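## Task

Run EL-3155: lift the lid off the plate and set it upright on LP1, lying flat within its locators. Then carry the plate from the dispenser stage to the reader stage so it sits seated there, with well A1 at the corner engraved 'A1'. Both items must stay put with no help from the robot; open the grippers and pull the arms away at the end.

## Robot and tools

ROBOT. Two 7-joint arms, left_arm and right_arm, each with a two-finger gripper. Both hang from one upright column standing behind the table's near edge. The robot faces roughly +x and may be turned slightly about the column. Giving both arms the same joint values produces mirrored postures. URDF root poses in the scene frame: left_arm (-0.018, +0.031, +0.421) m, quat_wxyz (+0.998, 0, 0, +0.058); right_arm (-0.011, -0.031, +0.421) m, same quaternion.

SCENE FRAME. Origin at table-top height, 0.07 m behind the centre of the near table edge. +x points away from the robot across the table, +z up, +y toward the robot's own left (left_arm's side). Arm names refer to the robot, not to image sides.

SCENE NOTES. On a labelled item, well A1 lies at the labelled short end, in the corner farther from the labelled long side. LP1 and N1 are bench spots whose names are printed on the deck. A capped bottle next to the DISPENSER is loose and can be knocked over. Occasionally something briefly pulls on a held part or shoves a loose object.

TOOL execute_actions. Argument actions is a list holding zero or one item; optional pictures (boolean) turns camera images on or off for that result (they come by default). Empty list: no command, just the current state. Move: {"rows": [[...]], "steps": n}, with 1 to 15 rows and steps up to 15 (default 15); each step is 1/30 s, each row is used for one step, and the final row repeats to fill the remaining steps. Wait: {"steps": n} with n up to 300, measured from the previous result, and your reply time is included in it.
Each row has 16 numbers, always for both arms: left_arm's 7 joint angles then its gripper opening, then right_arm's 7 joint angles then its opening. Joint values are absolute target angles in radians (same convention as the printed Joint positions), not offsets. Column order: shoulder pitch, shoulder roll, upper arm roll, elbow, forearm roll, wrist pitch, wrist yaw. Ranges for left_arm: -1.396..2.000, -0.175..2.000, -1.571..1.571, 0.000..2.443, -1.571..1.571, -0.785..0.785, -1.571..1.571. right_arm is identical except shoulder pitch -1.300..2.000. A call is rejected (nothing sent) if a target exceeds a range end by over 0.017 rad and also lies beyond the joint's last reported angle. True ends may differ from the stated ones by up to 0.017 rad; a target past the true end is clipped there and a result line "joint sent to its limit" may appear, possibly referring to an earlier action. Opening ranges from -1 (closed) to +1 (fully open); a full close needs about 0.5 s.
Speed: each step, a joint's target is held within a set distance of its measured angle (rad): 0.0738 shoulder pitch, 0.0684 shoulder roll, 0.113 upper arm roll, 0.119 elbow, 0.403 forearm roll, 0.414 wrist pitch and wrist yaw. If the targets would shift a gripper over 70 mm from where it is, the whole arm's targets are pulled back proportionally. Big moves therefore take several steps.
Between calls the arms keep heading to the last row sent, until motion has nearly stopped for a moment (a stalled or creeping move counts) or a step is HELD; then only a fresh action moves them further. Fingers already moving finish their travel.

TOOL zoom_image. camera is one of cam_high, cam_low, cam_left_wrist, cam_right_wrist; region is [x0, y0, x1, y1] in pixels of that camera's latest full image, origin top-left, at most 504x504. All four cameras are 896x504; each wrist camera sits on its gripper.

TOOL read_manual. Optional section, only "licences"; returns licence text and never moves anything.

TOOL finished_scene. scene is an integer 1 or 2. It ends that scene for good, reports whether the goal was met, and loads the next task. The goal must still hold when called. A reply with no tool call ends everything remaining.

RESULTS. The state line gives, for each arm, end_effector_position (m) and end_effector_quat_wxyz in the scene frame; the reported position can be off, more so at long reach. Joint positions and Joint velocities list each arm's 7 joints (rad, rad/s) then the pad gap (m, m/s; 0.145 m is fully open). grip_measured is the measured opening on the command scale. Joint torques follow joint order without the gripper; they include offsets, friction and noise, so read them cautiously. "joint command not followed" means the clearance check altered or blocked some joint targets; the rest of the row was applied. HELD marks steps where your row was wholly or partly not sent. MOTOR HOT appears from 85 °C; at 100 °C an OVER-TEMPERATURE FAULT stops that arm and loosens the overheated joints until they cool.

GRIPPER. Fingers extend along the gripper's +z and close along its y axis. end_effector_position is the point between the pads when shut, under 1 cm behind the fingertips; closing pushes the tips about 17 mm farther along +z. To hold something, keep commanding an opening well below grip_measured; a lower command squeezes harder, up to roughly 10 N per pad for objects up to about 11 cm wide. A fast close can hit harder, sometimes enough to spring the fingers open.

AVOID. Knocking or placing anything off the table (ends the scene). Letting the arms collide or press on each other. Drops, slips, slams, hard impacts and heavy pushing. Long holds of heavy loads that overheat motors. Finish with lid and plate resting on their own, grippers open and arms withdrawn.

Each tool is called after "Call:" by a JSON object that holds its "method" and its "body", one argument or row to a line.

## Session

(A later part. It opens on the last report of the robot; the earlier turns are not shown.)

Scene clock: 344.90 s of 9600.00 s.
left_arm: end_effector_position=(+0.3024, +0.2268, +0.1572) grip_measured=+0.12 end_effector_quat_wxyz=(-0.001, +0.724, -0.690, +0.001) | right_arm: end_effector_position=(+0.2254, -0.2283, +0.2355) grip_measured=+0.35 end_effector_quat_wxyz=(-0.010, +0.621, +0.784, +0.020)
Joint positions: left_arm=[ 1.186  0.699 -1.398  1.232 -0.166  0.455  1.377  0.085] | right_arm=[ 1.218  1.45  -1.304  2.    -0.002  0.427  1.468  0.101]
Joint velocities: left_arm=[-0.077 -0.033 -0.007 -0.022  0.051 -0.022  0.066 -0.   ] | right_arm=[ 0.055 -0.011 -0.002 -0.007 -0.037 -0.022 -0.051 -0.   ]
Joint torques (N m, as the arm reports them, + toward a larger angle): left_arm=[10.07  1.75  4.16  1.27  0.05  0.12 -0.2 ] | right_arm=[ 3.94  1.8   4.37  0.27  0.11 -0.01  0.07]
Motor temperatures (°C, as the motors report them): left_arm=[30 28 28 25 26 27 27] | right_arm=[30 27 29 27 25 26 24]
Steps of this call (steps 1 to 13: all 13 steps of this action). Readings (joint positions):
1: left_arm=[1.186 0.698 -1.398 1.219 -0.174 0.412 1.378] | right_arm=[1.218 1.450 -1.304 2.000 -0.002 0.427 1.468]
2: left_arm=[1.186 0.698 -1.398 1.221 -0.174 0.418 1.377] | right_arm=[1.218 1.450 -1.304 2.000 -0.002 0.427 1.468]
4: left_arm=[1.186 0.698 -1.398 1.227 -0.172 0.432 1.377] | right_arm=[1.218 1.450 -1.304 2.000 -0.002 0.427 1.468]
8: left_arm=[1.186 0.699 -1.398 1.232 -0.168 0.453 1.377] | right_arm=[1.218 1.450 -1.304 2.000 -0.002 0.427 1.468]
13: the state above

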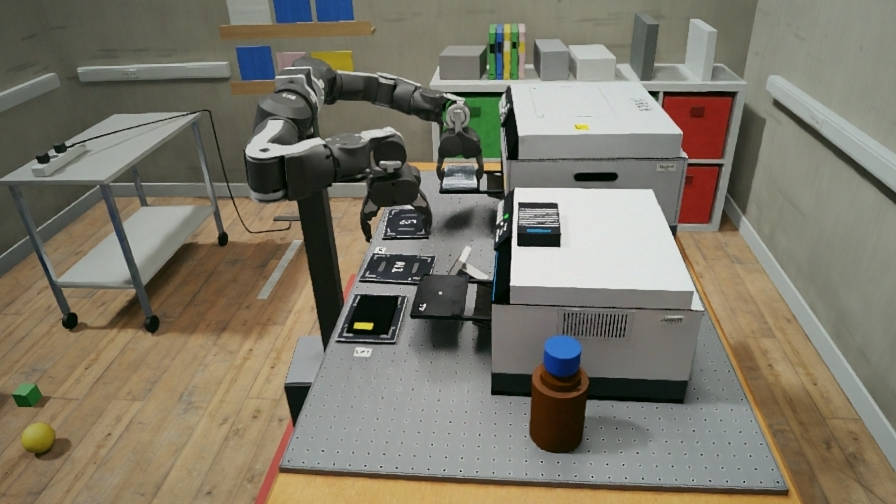

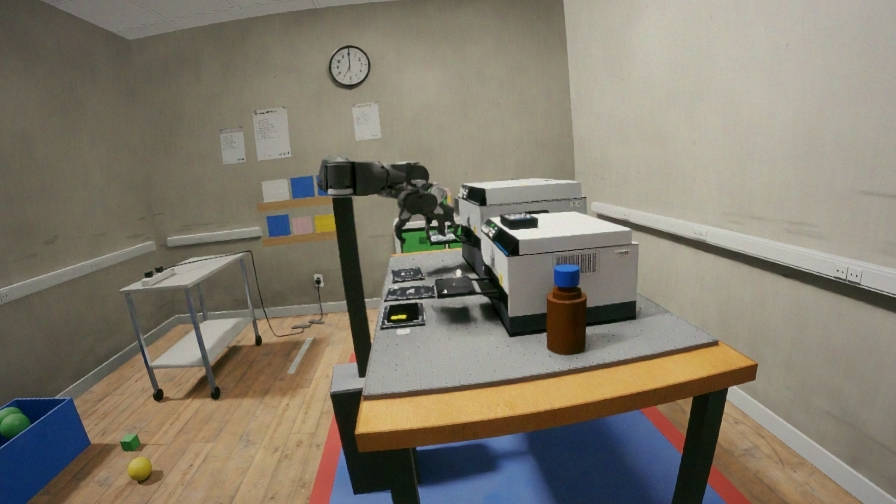

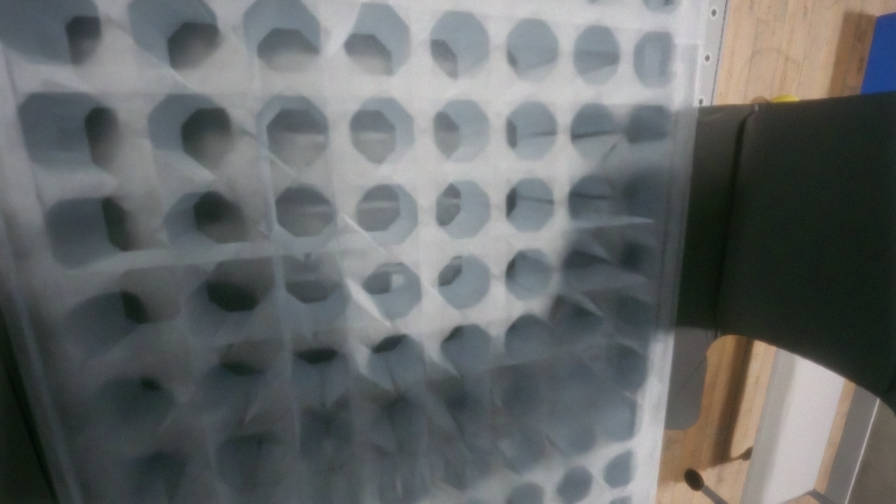

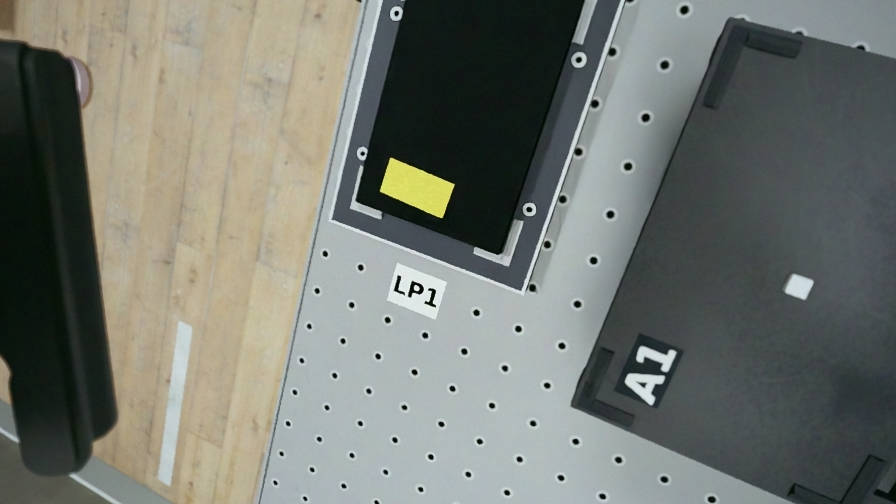

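Call:
{"method": "execute_actions", "body": {
  "actions": []
}}

Call:
{"method": "execute_actions", "body": {
  "actions": [
    {"rows":[[1.185,0.7,-1.401,1.2325,-0.166,0.459,1.371,0.05,1.22,1.45,-1.3,2,0,0.43,1.47,0.35],[1.185,0.7,-1.401,1.2325,-0.166,0.459,1.371,0.05,1.22,1.45,-1.3,2,0,0.43,1.47,0.35],[1.185,0.7,-1.401,1.2325,-0.166,0.459,1.371,0.11,1.22,1.45,-1.3,2,0,0.43,1.47,0.35],[1.185,0.7,-1.401,1.2325,-0.166,0.459,1.371,0.11,1.22,1.45,-1.3,2,0,0.43,1.47,0.35],[1.185,0.7,-1.401,1.2325,-0.166,0.459,1.371,0.15,1.22,1.45,-1.3,2,0,0.43,1.47,0.35],[1.185,0.7,-1.401,1.2325,-0.166,0.459,1.371,0.15,1.22,1.45,-1.3,2,0,0.43,1.47,0.35],[1.185,0.7,-1.401,1.2325,-0.166,0.459,1.371,0.2,1.22,1.45,-1.3,2,0,0.43,1.47,0.35],[1.185,0.7,-1.401,1.2325,-0.166,0.459,1.371,0.27,1.22,1.45,-1.3,2,0,0.43,1.47,0.35],[1.185,0.7,-1.401,1.2325,-0.166,0.459,1.371,0.35,1.22,1.45,-1.3,2,0,0.43,1.47,0.35]]}
  ],
  "pictures": false
}}

Call:
{"method": "execute_actions", "body": {
  "actions": [
    {"rows":[[1.205,0.707,-1.403,1.245,-0.163,0.457,1.39,0.35,1.22,1.45,-1.3,2,0,0.43,1.47,0.35],[1.23,0.716,-1.406,1.26,-0.16,0.454,1.42,0.35,1.22,1.45,-1.3,2,0,0.43,1.47,0.35],[1.255,0.725,-1.409,1.272,-0.156,0.45,1.452,0.35,1.22,1.45,-1.3,2,0,0.43,1.47,0.35],[1.29,0.73,-1.415,1.29,-0.15,0.45,1.474,0.35,1.22,1.45,-1.3,2,0,0.43,1.47,0.35],[1.325,0.725,-1.43,1.29,-0.135,0.457,1.49,0.35,1.22,1.45,-1.3,2,0,0.43,1.47,0.35],[1.36,0.717,-1.45,1.29,-0.12,0.465,1.505,0.35,1.22,1.45,-1.3,2,0,0.43,1.47,0.35],[1.395,0.708,-1.468,1.29,-0.1,0.472,1.52,0.35,1.22,1.45,-1.3,2,0,0.43,1.47,0.35],[1.431,0.7,-1.486,1.29,-0.085,0.48,1.533,0.35,1.22,1.45,-1.3,2,0,0.43,1.47,0.35]]}
  ]
}}

Scene clock: 355.37 s of 9600.00 s.
left_arm: end_effector_position=(+0.3024, +0.2268, +0.1572) grip_measured=+0.12 end_effector_quat_wxyz=(-0.001, +0.724, -0.690, +0.001) | right_arm: end_effector_position=(+0.2254, -0.2283, +0.2355) grip_measured=+0.35 end_effector_quat_wxyz=(-0.010, +0.621, +0.784, +0.020)
Joint positions: left_arm=[ 1.186  0.699 -1.398  1.232 -0.166  0.455  1.377  0.085] | right_arm=[ 1.218  1.45  -1.304  2.    -0.002  0.427  1.468  0.101]
Joint velocities: left_arm=[ 0.077 -0.033  0.007 -0.017 -0.007  0.066 -0.037 -0.   ] | right_arm=[ 0.011  0.033 -0.002 -0.002 -0.007  0.022 -0.007 -0.   ]
Joint torques (N m, as the arm reports them, + toward a larger angle): left_arm=[10.09  1.75  4.16  1.28  0.06  0.13 -0.2 ] | right_arm=[ 3.69  1.68  4.45  0.25  0.09 -0.02  0.04]
Motor temperatures (°C, as the motors report them): left_arm=[30 28 28 25 26 27 27] | right_arm=[30 27 29 27 25 26 24]
Steps of this call (steps 1 to 15: the robot went on to your last target; steps 16 to 90: nothing new was sent; then 7.47 s passed at rest). Readings (joint positions):
1: left_arm=[1.186 0.699 -1.398 1.232 -0.166 0.455 1.377] | right_arm=[1.218 1.450 -1.304 2.000 -0.002 0.427 1.468]
2: left_arm=[1.186 0.699 -1.398 1.232 -0.166 0.455 1.377] | right_arm=[1.218 1.450 -1.304 2.000 -0.002 0.427 1.468]
4: left_arm=[1.186 0.699 -1.398 1.232 -0.166 0.455 1.377] | right_arm=[1.218 1.450 -1.304 2.000 -0.002 0.427 1.468]
8: left_arm=[1.186 0.699 -1.398 1.232 -0.166 0.455 1.377] | right_arm=[1.218 1.450 -1.304 2.000 -0.002 0.427 1.468]
90: the state above
All arms were judged still, so your last target was given up. Only a new action makes them travel on or press farther. Fingers that are still opening or closing keep moving.

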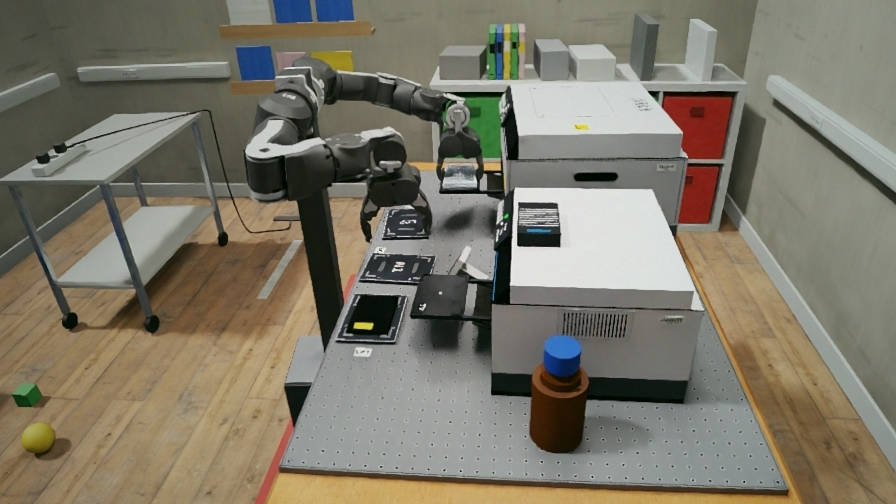

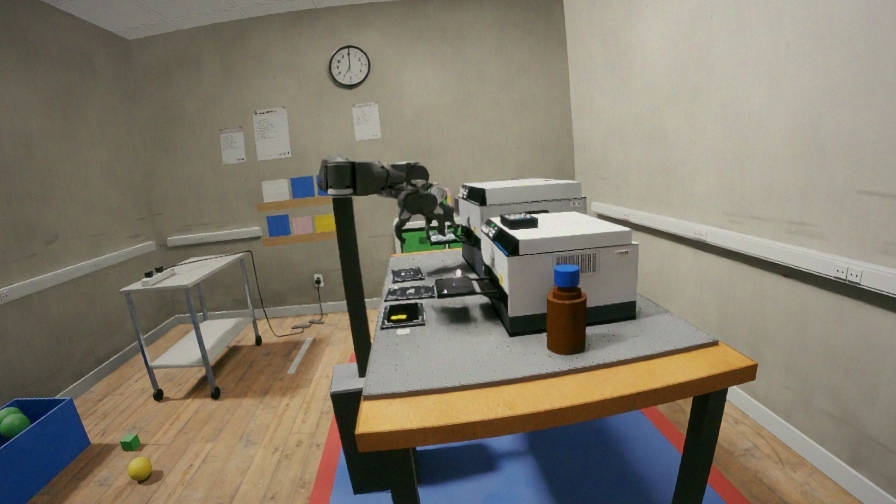

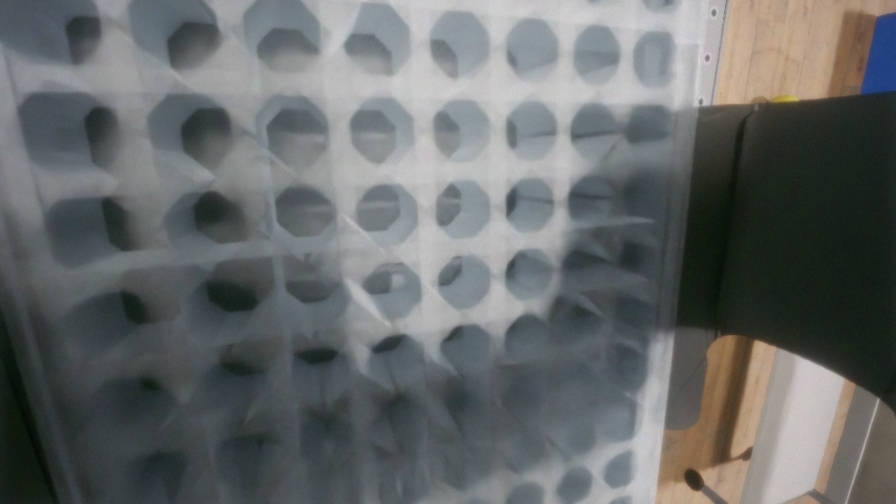

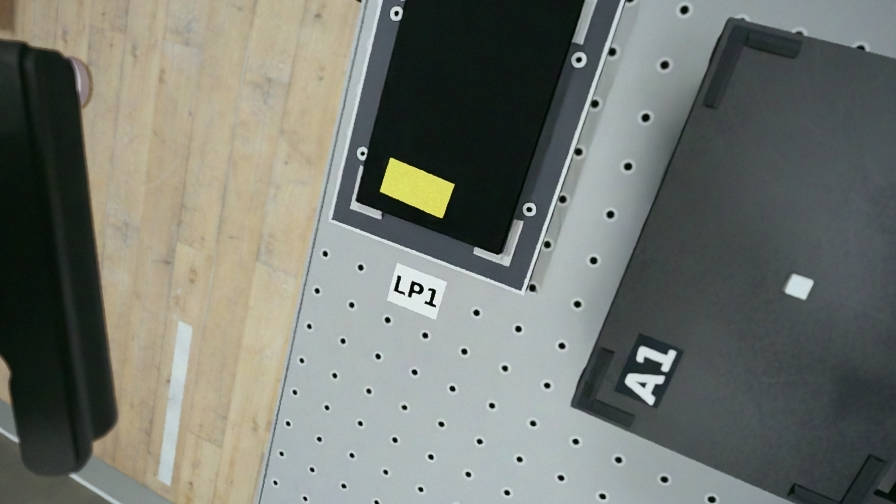

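Scene clock: 355.87 s of 9600.00 s.
left_arm: end_effector_position=(+0.3024, +0.2268, +0.1572) grip_measured=+0.35 end_effector_quat_wxyz=(-0.001, +0.724, -0.689, +0.001) | right_arm: end_effector_position=(+0.2254, -0.2283, +0.2355) grip_measured=+0.35 end_effector_quat_wxyz=(-0.010, +0.621, +0.784, +0.020)
Joint positions: left_arm=[ 1.186  0.699 -1.398  1.232 -0.166  0.456  1.377  0.101] | right_arm=[ 1.218  1.45  -1.304  2.    -0.002  0.427  1.468  0.101]
Joint velocities: left_arm=[ 0.033  0.011 -0.007 -0.007  0.007  0.022  0.037 -0.   ] | right_arm=[ 0.033  0.055 -0.007  0.017 -0.095  0.022 -0.007 -0.   ]
Joint torques (N m, as the arm reports them, + toward a larger angle): left_arm=[10.13  1.69  4.1   1.31  0.04  0.1  -0.19] | right_arm=[3.91 1.76 4.31 0.23 0.1  0.02 0.07]
Motor temperatures (°C, as the motors report them): left_arm=[30 28 28 25 26 27 27] | right_arm=[30 27 29 27 25 26 24]
Steps of this call (steps 1 to 15: all 15 steps of this action). Readings (joint positions):
1: left_arm=[1.186 0.699 -1.398 1.232 -0.166 0.455 1.377] | right_arm=[1.218 1.450 -1.304 2.000 -0.002 0.427 1.468]
2: left_arm=[1.186 0.699 -1.398 1.232 -0.166 0.455 1.377] | right_arm=[1.218 1.450 -1.304 2.000 -0.002 0.427 1.468]
4: left_arm=[1.186 0.699 -1.398 1.232 -0.166 0.455 1.377] | right_arm=[1.218 1.450 -1.304 2.000 -0.002 0.427 1.468]
8: left_arm=[1.186 0.699 -1.398 1.232 -0.166 0.456 1.377] | right_arm=[1.218 1.450 -1.304 2.000 -0.002 0.427 1.468]
15: the state above

Scene clock: 356.37 s of 9600.00 s.
left_arm: end_effector_position=(+0.3116, +0.2165, +0.2279) grip_measured=+0.35 end_effector_quat_wxyz=(+0.004, -0.710, +0.705, -0.004) | right_arm: end_effector_position=(+0.2254, -0.2283, +0.2355) grip_measured=+0.35 end_effector_quat_wxyz=(-0.010, +0.621, +0.784, +0.020)
Joint positions: left_arm=[ 1.434  0.701 -1.482  1.29  -0.086  0.477  1.527  0.101] | right_arm=[ 1.218  1.45  -1.304  2.    -0.002  0.427  1.468  0.101]
Joint velocities: left_arm=[ 0.033 -0.055 -0.007  0.007 -0.022 -0.022  0.051 -0.   ] | right_arm=[ 0.011 -0.033  0.007 -0.002 -0.007 -0.081 -0.022  0.   ]
Joint torques (N m, as the arm reports them, + toward a larger angle): left_arm=[10.08  0.62  4.15  0.68  0.08  0.11  0.13] | right_arm=[ 4.01  1.78  4.4   0.08  0.09 -0.01  0.09]
Motor temperatures (°C, as the motors report them): left_arm=[31 28 28 25 26 27 27] | right_arm=[30 27 29 27 25 26 24]
Steps of this call (steps 1 to 15: all 15 steps of this action). Readings (joint positions):
1: left_arm=[1.192 0.703 -1.402 1.240 -0.166 0.456 1.380] | right_arm=[1.218 1.450 -1.304 2.000 -0.002 0.427 1.468]
2: left_arm=[1.211 0.712 -1.408 1.257 -0.163 0.456 1.395] | right_arm=[1.218 1.450 -1.304 2.000 -0.002 0.427 1.468]
4: left_arm=[1.282 0.731 -1.414 1.285 -0.156 0.454 1.441] | right_arm=[1.218 1.450 -1.304 2.000 -0.002 0.427 1.468]
8: left_arm=[1.434 0.700 -1.477 1.289 -0.106 0.469 1.508] | right_arm=[1.218 1.450 -1.304 2.000 -0.002 0.427 1.468]
15: the state above

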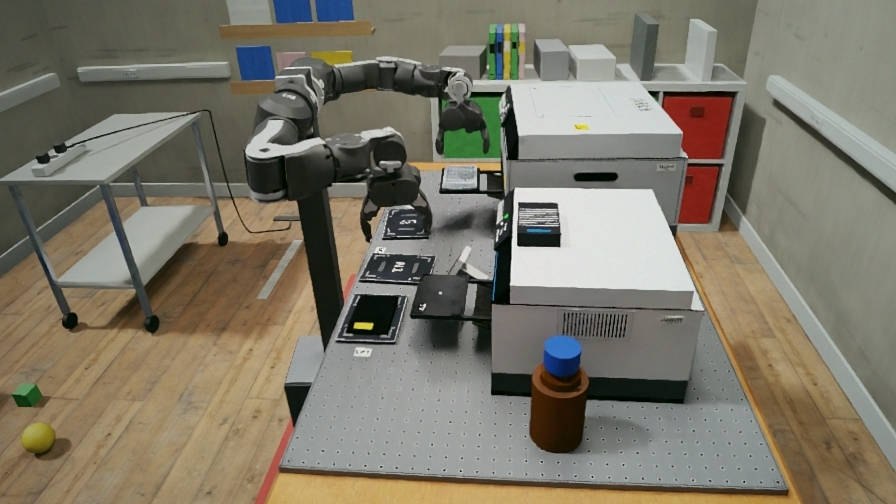

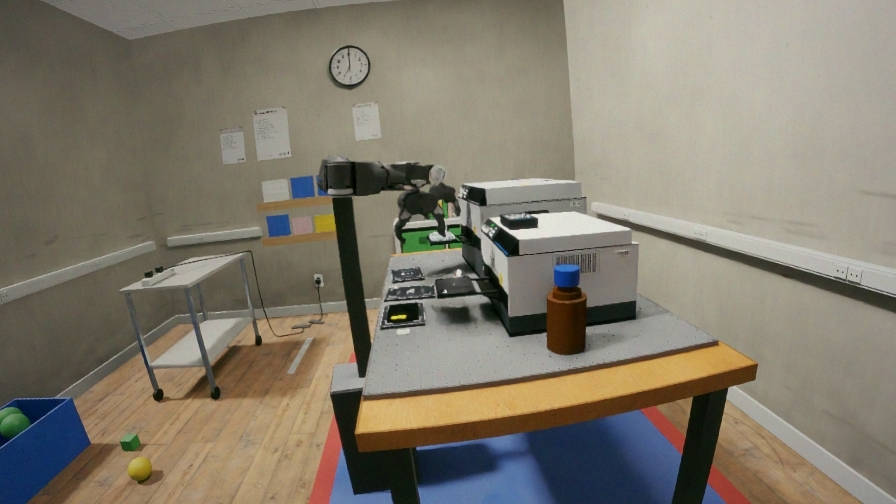

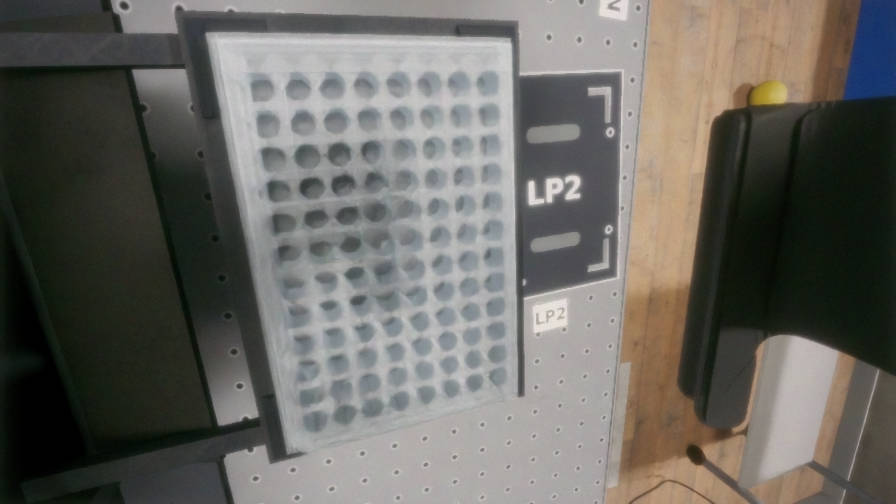

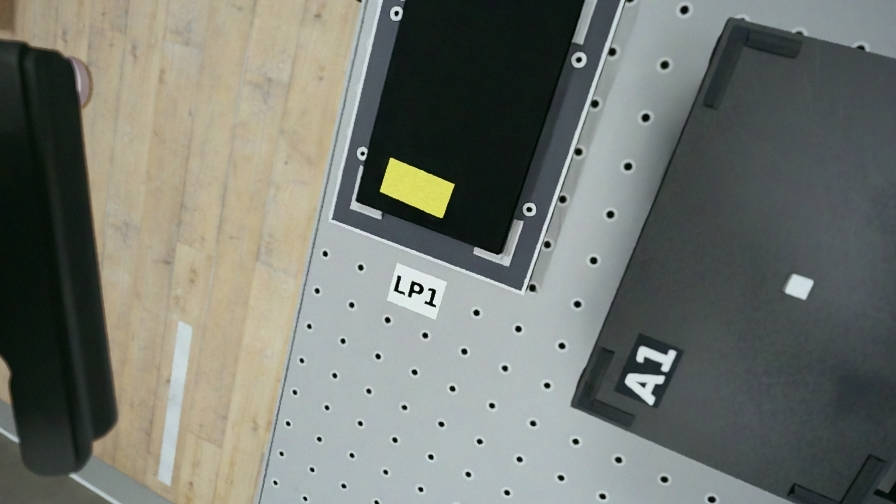

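Looks snug. View the far end from the retreat path.

Call:
{"method": "execute_actions", "body": {
  "actions": [
    {"rows":[[1.43,0.74,-1.48,1.3,-0.08,0.46,1.53,0.35,1.22,1.45,-1.3,2,0,0.43,1.47,0.35],[1.43,0.78,-1.48,1.31,-0.08,0.43,1.53,0.35,1.22,1.45,-1.3,2,0,0.43,1.47,0.35],[1.43,0.82,-1.48,1.32,-0.07,0.4,1.53,0.35,1.22,1.45,-1.3,2,0,0.43,1.47,0.35],[1.43,0.86,-1.48,1.33,-0.07,0.37,1.53,0.35,1.22,1.45,-1.3,2,0,0.43,1.47,0.35],[1.43,0.9,-1.48,1.34,-0.06,0.34,1.53,0.35,1.22,1.45,-1.3,2,0,0.43,1.47,0.35],[1.43,0.94,-1.48,1.35,-0.06,0.31,1.52,0.35,1.22,1.45,-1.3,2,0,0.43,1.47,0.35],[1.43,0.98,-1.48,1.36,-0.05,0.28,1.52,0.35,1.22,1.45,-1.3,2,0,0.43,1.47,0.35]]}
  ]
}}

Scene clock: 359.03 s of 9600.00 s.
left_arm: end_effector_position=(+0.2763, +0.2928, +0.2316) grip_measured=+0.35 end_effector_quat_wxyz=(-0.002, -0.715, +0.699, -0.003) | right_arm: end_effector_position=(+0.2254, -0.2283, +0.2355) grip_measured=+0.35 end_effector_quat_wxyz=(-0.010, +0.621, +0.784, +0.020)
Joint positions: left_arm=[ 1.434  0.982 -1.482  1.36  -0.049  0.283  1.524  0.101] | right_arm=[ 1.218  1.45  -1.304  2.    -0.002  0.427  1.468  0.101]
Joint velocities: left_arm=[-0.055 -0.011 -0.007 -0.022  0.007 -0.125 -0.037 -0.   ] | right_arm=[-0.011  0.077 -0.002 -0.007  0.007 -0.007 -0.066 -0.   ]
Joint torques (N m, as the arm reports them, + toward a larger angle): left_arm=[ 8.31  0.79  5.56  0.55  0.04 -0.08 -0.14] | right_arm=[3.99 1.87 4.29 0.27 0.15 0.02 0.07]
Motor temperatures (°C, as the motors report them): left_arm=[31 28 28 25 26 27 27] | right_arm=[30 27 29 27 25 26 24]
Steps of this call (steps 1 to 15: the robot went on to your last target; steps 16 to 65: nothing new was sent; steps 66 to 80: all 15 steps of this action). Readings (joint positions):
66: left_arm=[1.434 0.715 -1.482 1.302 -0.082 0.471 1.526] | right_arm=[1.218 1.450 -1.304 2.000 -0.002 0.427 1.468]
67: left_arm=[1.434 0.752 -1.482 1.319 -0.076 0.455 1.526] | right_arm=[1.218 1.450 -1.304 2.000 -0.002 0.427 1.468]
69: left_arm=[1.434 0.862 -1.482 1.328 -0.071 0.405 1.526] | right_arm=[1.218 1.450 -1.304 2.000 -0.002 0.427 1.468]
73: left_arm=[1.434 1.000 -1.482 1.356 -0.060 0.301 1.524] | right_arm=[1.218 1.450 -1.304 2.000 -0.002 0.427 1.468]
80: the state above

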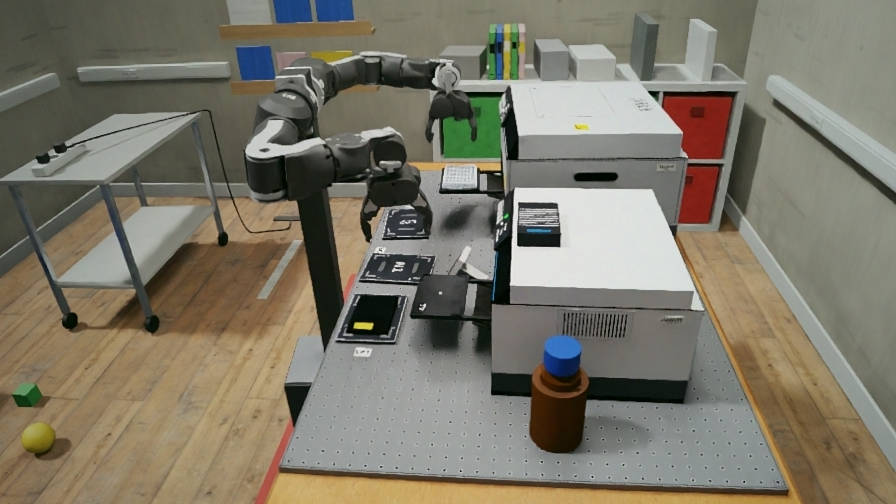

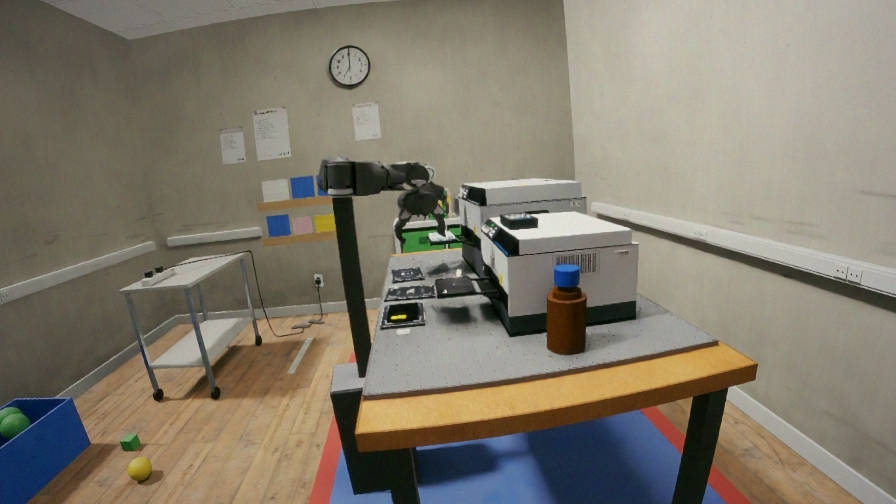

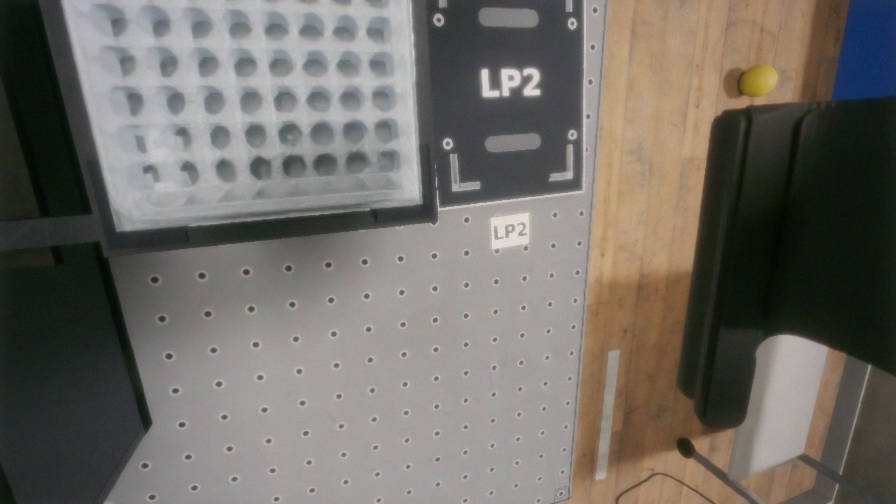

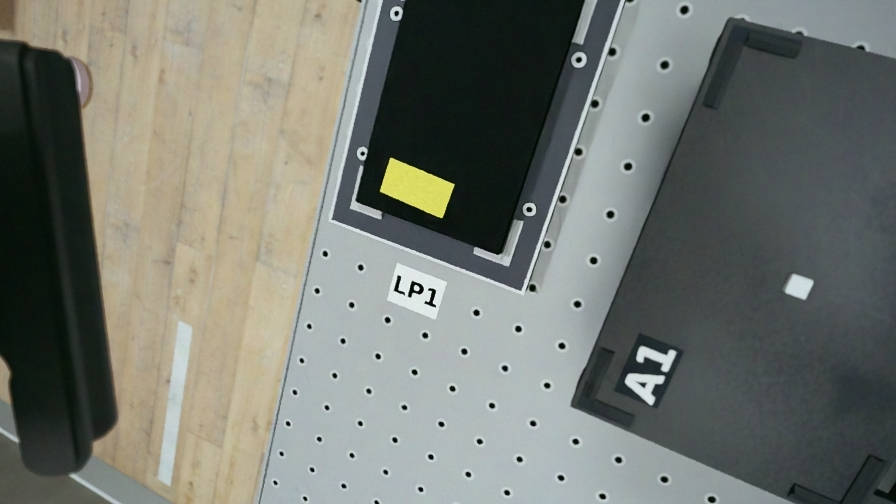

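Seated. Retreat.

Call:
{"method": "execute_actions", "body": {
  "actions": [
    {"rows":[[1.42,1.01,-1.47,1.42,-0.05,0.29,1.52,0.35,1.22,1.45,-1.3,2,0,0.43,1.47,0.35],[1.41,1.05,-1.47,1.48,-0.05,0.3,1.52,0.35,1.22,1.45,-1.3,2,0,0.43,1.47,0.35],[1.4,1.08,-1.46,1.54,-0.05,0.32,1.51,0.35,1.22,1.45,-1.3,2,0,0.43,1.47,0.35],[1.39,1.12,-1.45,1.6,-0.05,0.33,1.51,0.35,1.22,1.45,-1.3,2,0,0.43,1.47,0.35],[1.38,1.15,-1.45,1.66,-0.04,0.35,1.5,0.35,1.22,1.45,-1.3,2,0,0.43,1.47,0.35],[1.37,1.19,-1.44,1.72,-0.04,0.36,1.5,0.35,1.22,1.45,-1.3,2,0,0.43,1.47,0.35],[1.36,1.22,-1.43,1.78,-0.04,0.38,1.5,0.35,1.22,1.45,-1.3,2,0,0.43,1.47,0.35],[1.35,1.26,-1.42,1.84,-0.03,0.39,1.49,0.35,1.22,1.45,-1.3,2,0,0.43,1.47,0.35],[1.34,1.3,-1.41,1.9,-0.03,0.41,1.48,0.35,1.22,1.45,-1.3,2,0,0.43,1.47,0.35],[1.33,1.33,-1.405,1.955,-0.03,0.42,1.48,0.35,1.22,1.45,-1.3,2,0,0.43,1.47,0.35]]}
  ]
}}

Call:
{"method": "zoom_image", "body": {
  "camera": "cam_high",
  "region": [425,150,505,200]
}}

Scene clock: 361.97 s of 9600.00 s.
left_arm: end_effector_position=(+0.1873, +0.2617, +0.2357) grip_measured=+0.35 end_effector_quat_wxyz=(-0.001, -0.674, +0.738, -0.020) | right_arm: end_effector_position=(+0.2254, -0.2283, +0.2355) grip_measured=+0.35 end_effector_quat_wxyz=(-0.010, +0.621, +0.784, +0.020)
Joint positions: left_arm=[ 1.331  1.328 -1.406  1.956 -0.029  0.416  1.484  0.101] | right_arm=[ 1.218  1.45  -1.304  2.    -0.002  0.427  1.468  0.101]
Joint velocities: left_arm=[-0.055 -0.055 -0.002 -0.002 -0.007  0.022  0.037 -0.   ] | right_arm=[-0.077  0.033  0.007 -0.002  0.081 -0.037 -0.022 -0.   ]
Joint torques (N m, as the arm reports them, + toward a larger angle): left_arm=[ 5.6   1.87  5.17  0.26  0.03  0.12 -0.21] | right_arm=[3.84 1.62 4.21 0.16 0.11 0.01 0.07]
Motor temperatures (°C, as the motors report them): left_arm=[30 28 28 25 26 27 27] | right_arm=[30 27 29 27 25 26 24]
Steps of this call (steps 1 to 15: the robot went on to your last target; steps 16 to 73: nothing new was sent; steps 74 to 88: all 15 steps of this action). Readings (joint positions):
74: left_arm=[1.427 1.001 -1.474 1.401 -0.054 0.285 1.518] | right_arm=[1.218 1.450 -1.304 2.000 -0.002 0.427 1.468]
75: left_arm=[1.419 1.040 -1.469 1.476 -0.051 0.291 1.516] | right_arm=[1.218 1.450 -1.304 2.000 -0.002 0.427 1.468]
77: left_arm=[1.392 1.119 -1.456 1.593 -0.050 0.313 1.513] | right_arm=[1.218 1.450 -1.304 2.000 -0.002 0.427 1.468]
81: left_arm=[1.354 1.255 -1.425 1.834 -0.037 0.371 1.498] | right_arm=[1.218 1.450 -1.304 2.000 -0.002 0.427 1.468]
88: the state above

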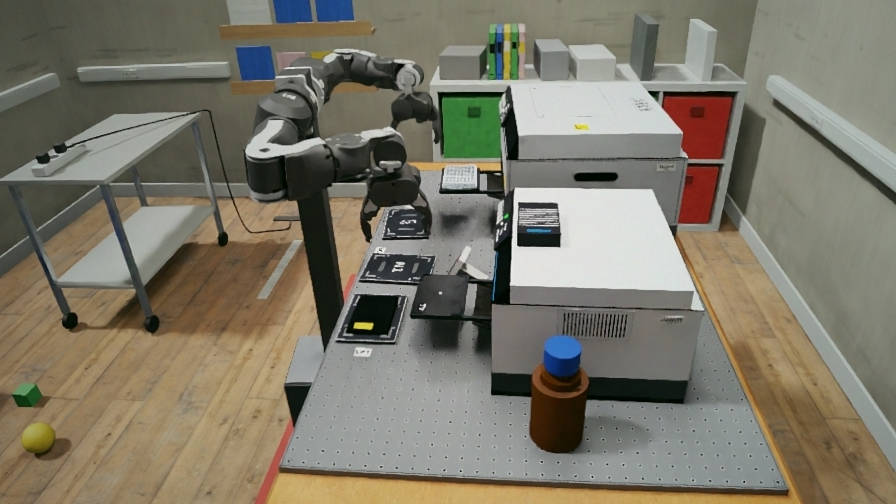

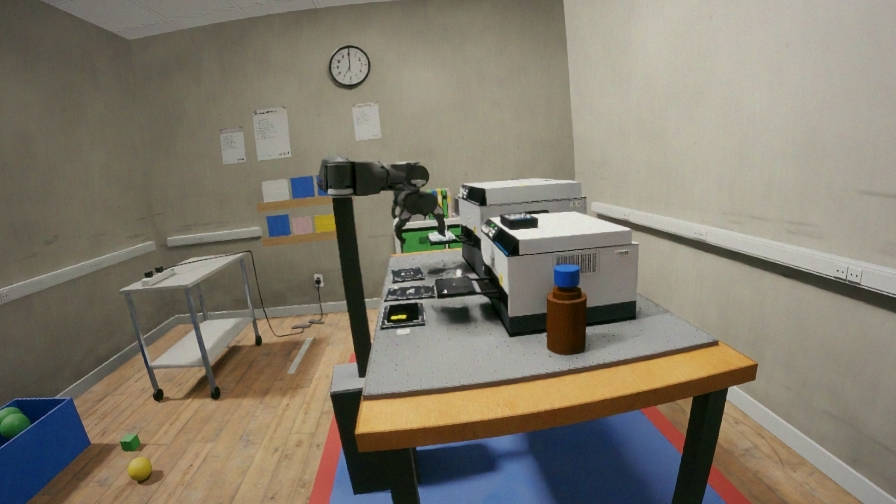

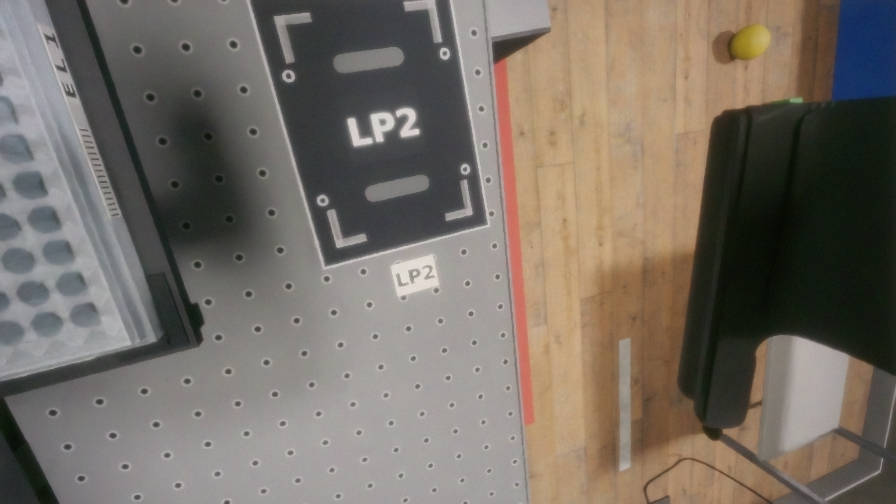

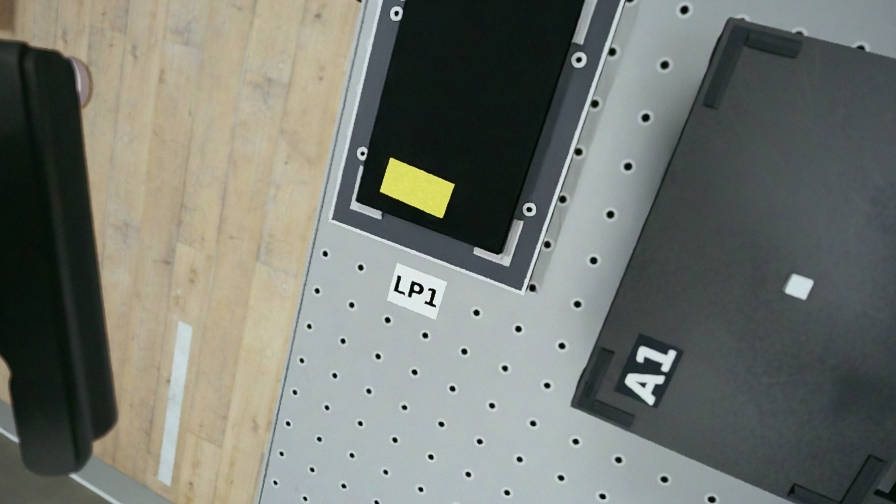

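Region (425, 150, 505, 200) of cam_high's 896x504 image, scaled by 6.300, with more detail than that image has; it fills the top 315 rows of this view, and the rest is white.

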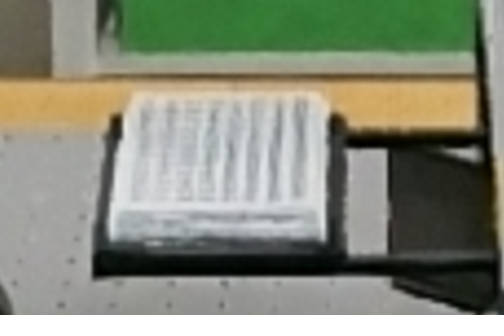

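Call:
{"method": "finished_scene", "body": {
  "scene": 1
}}

The scene is finished: the task was done.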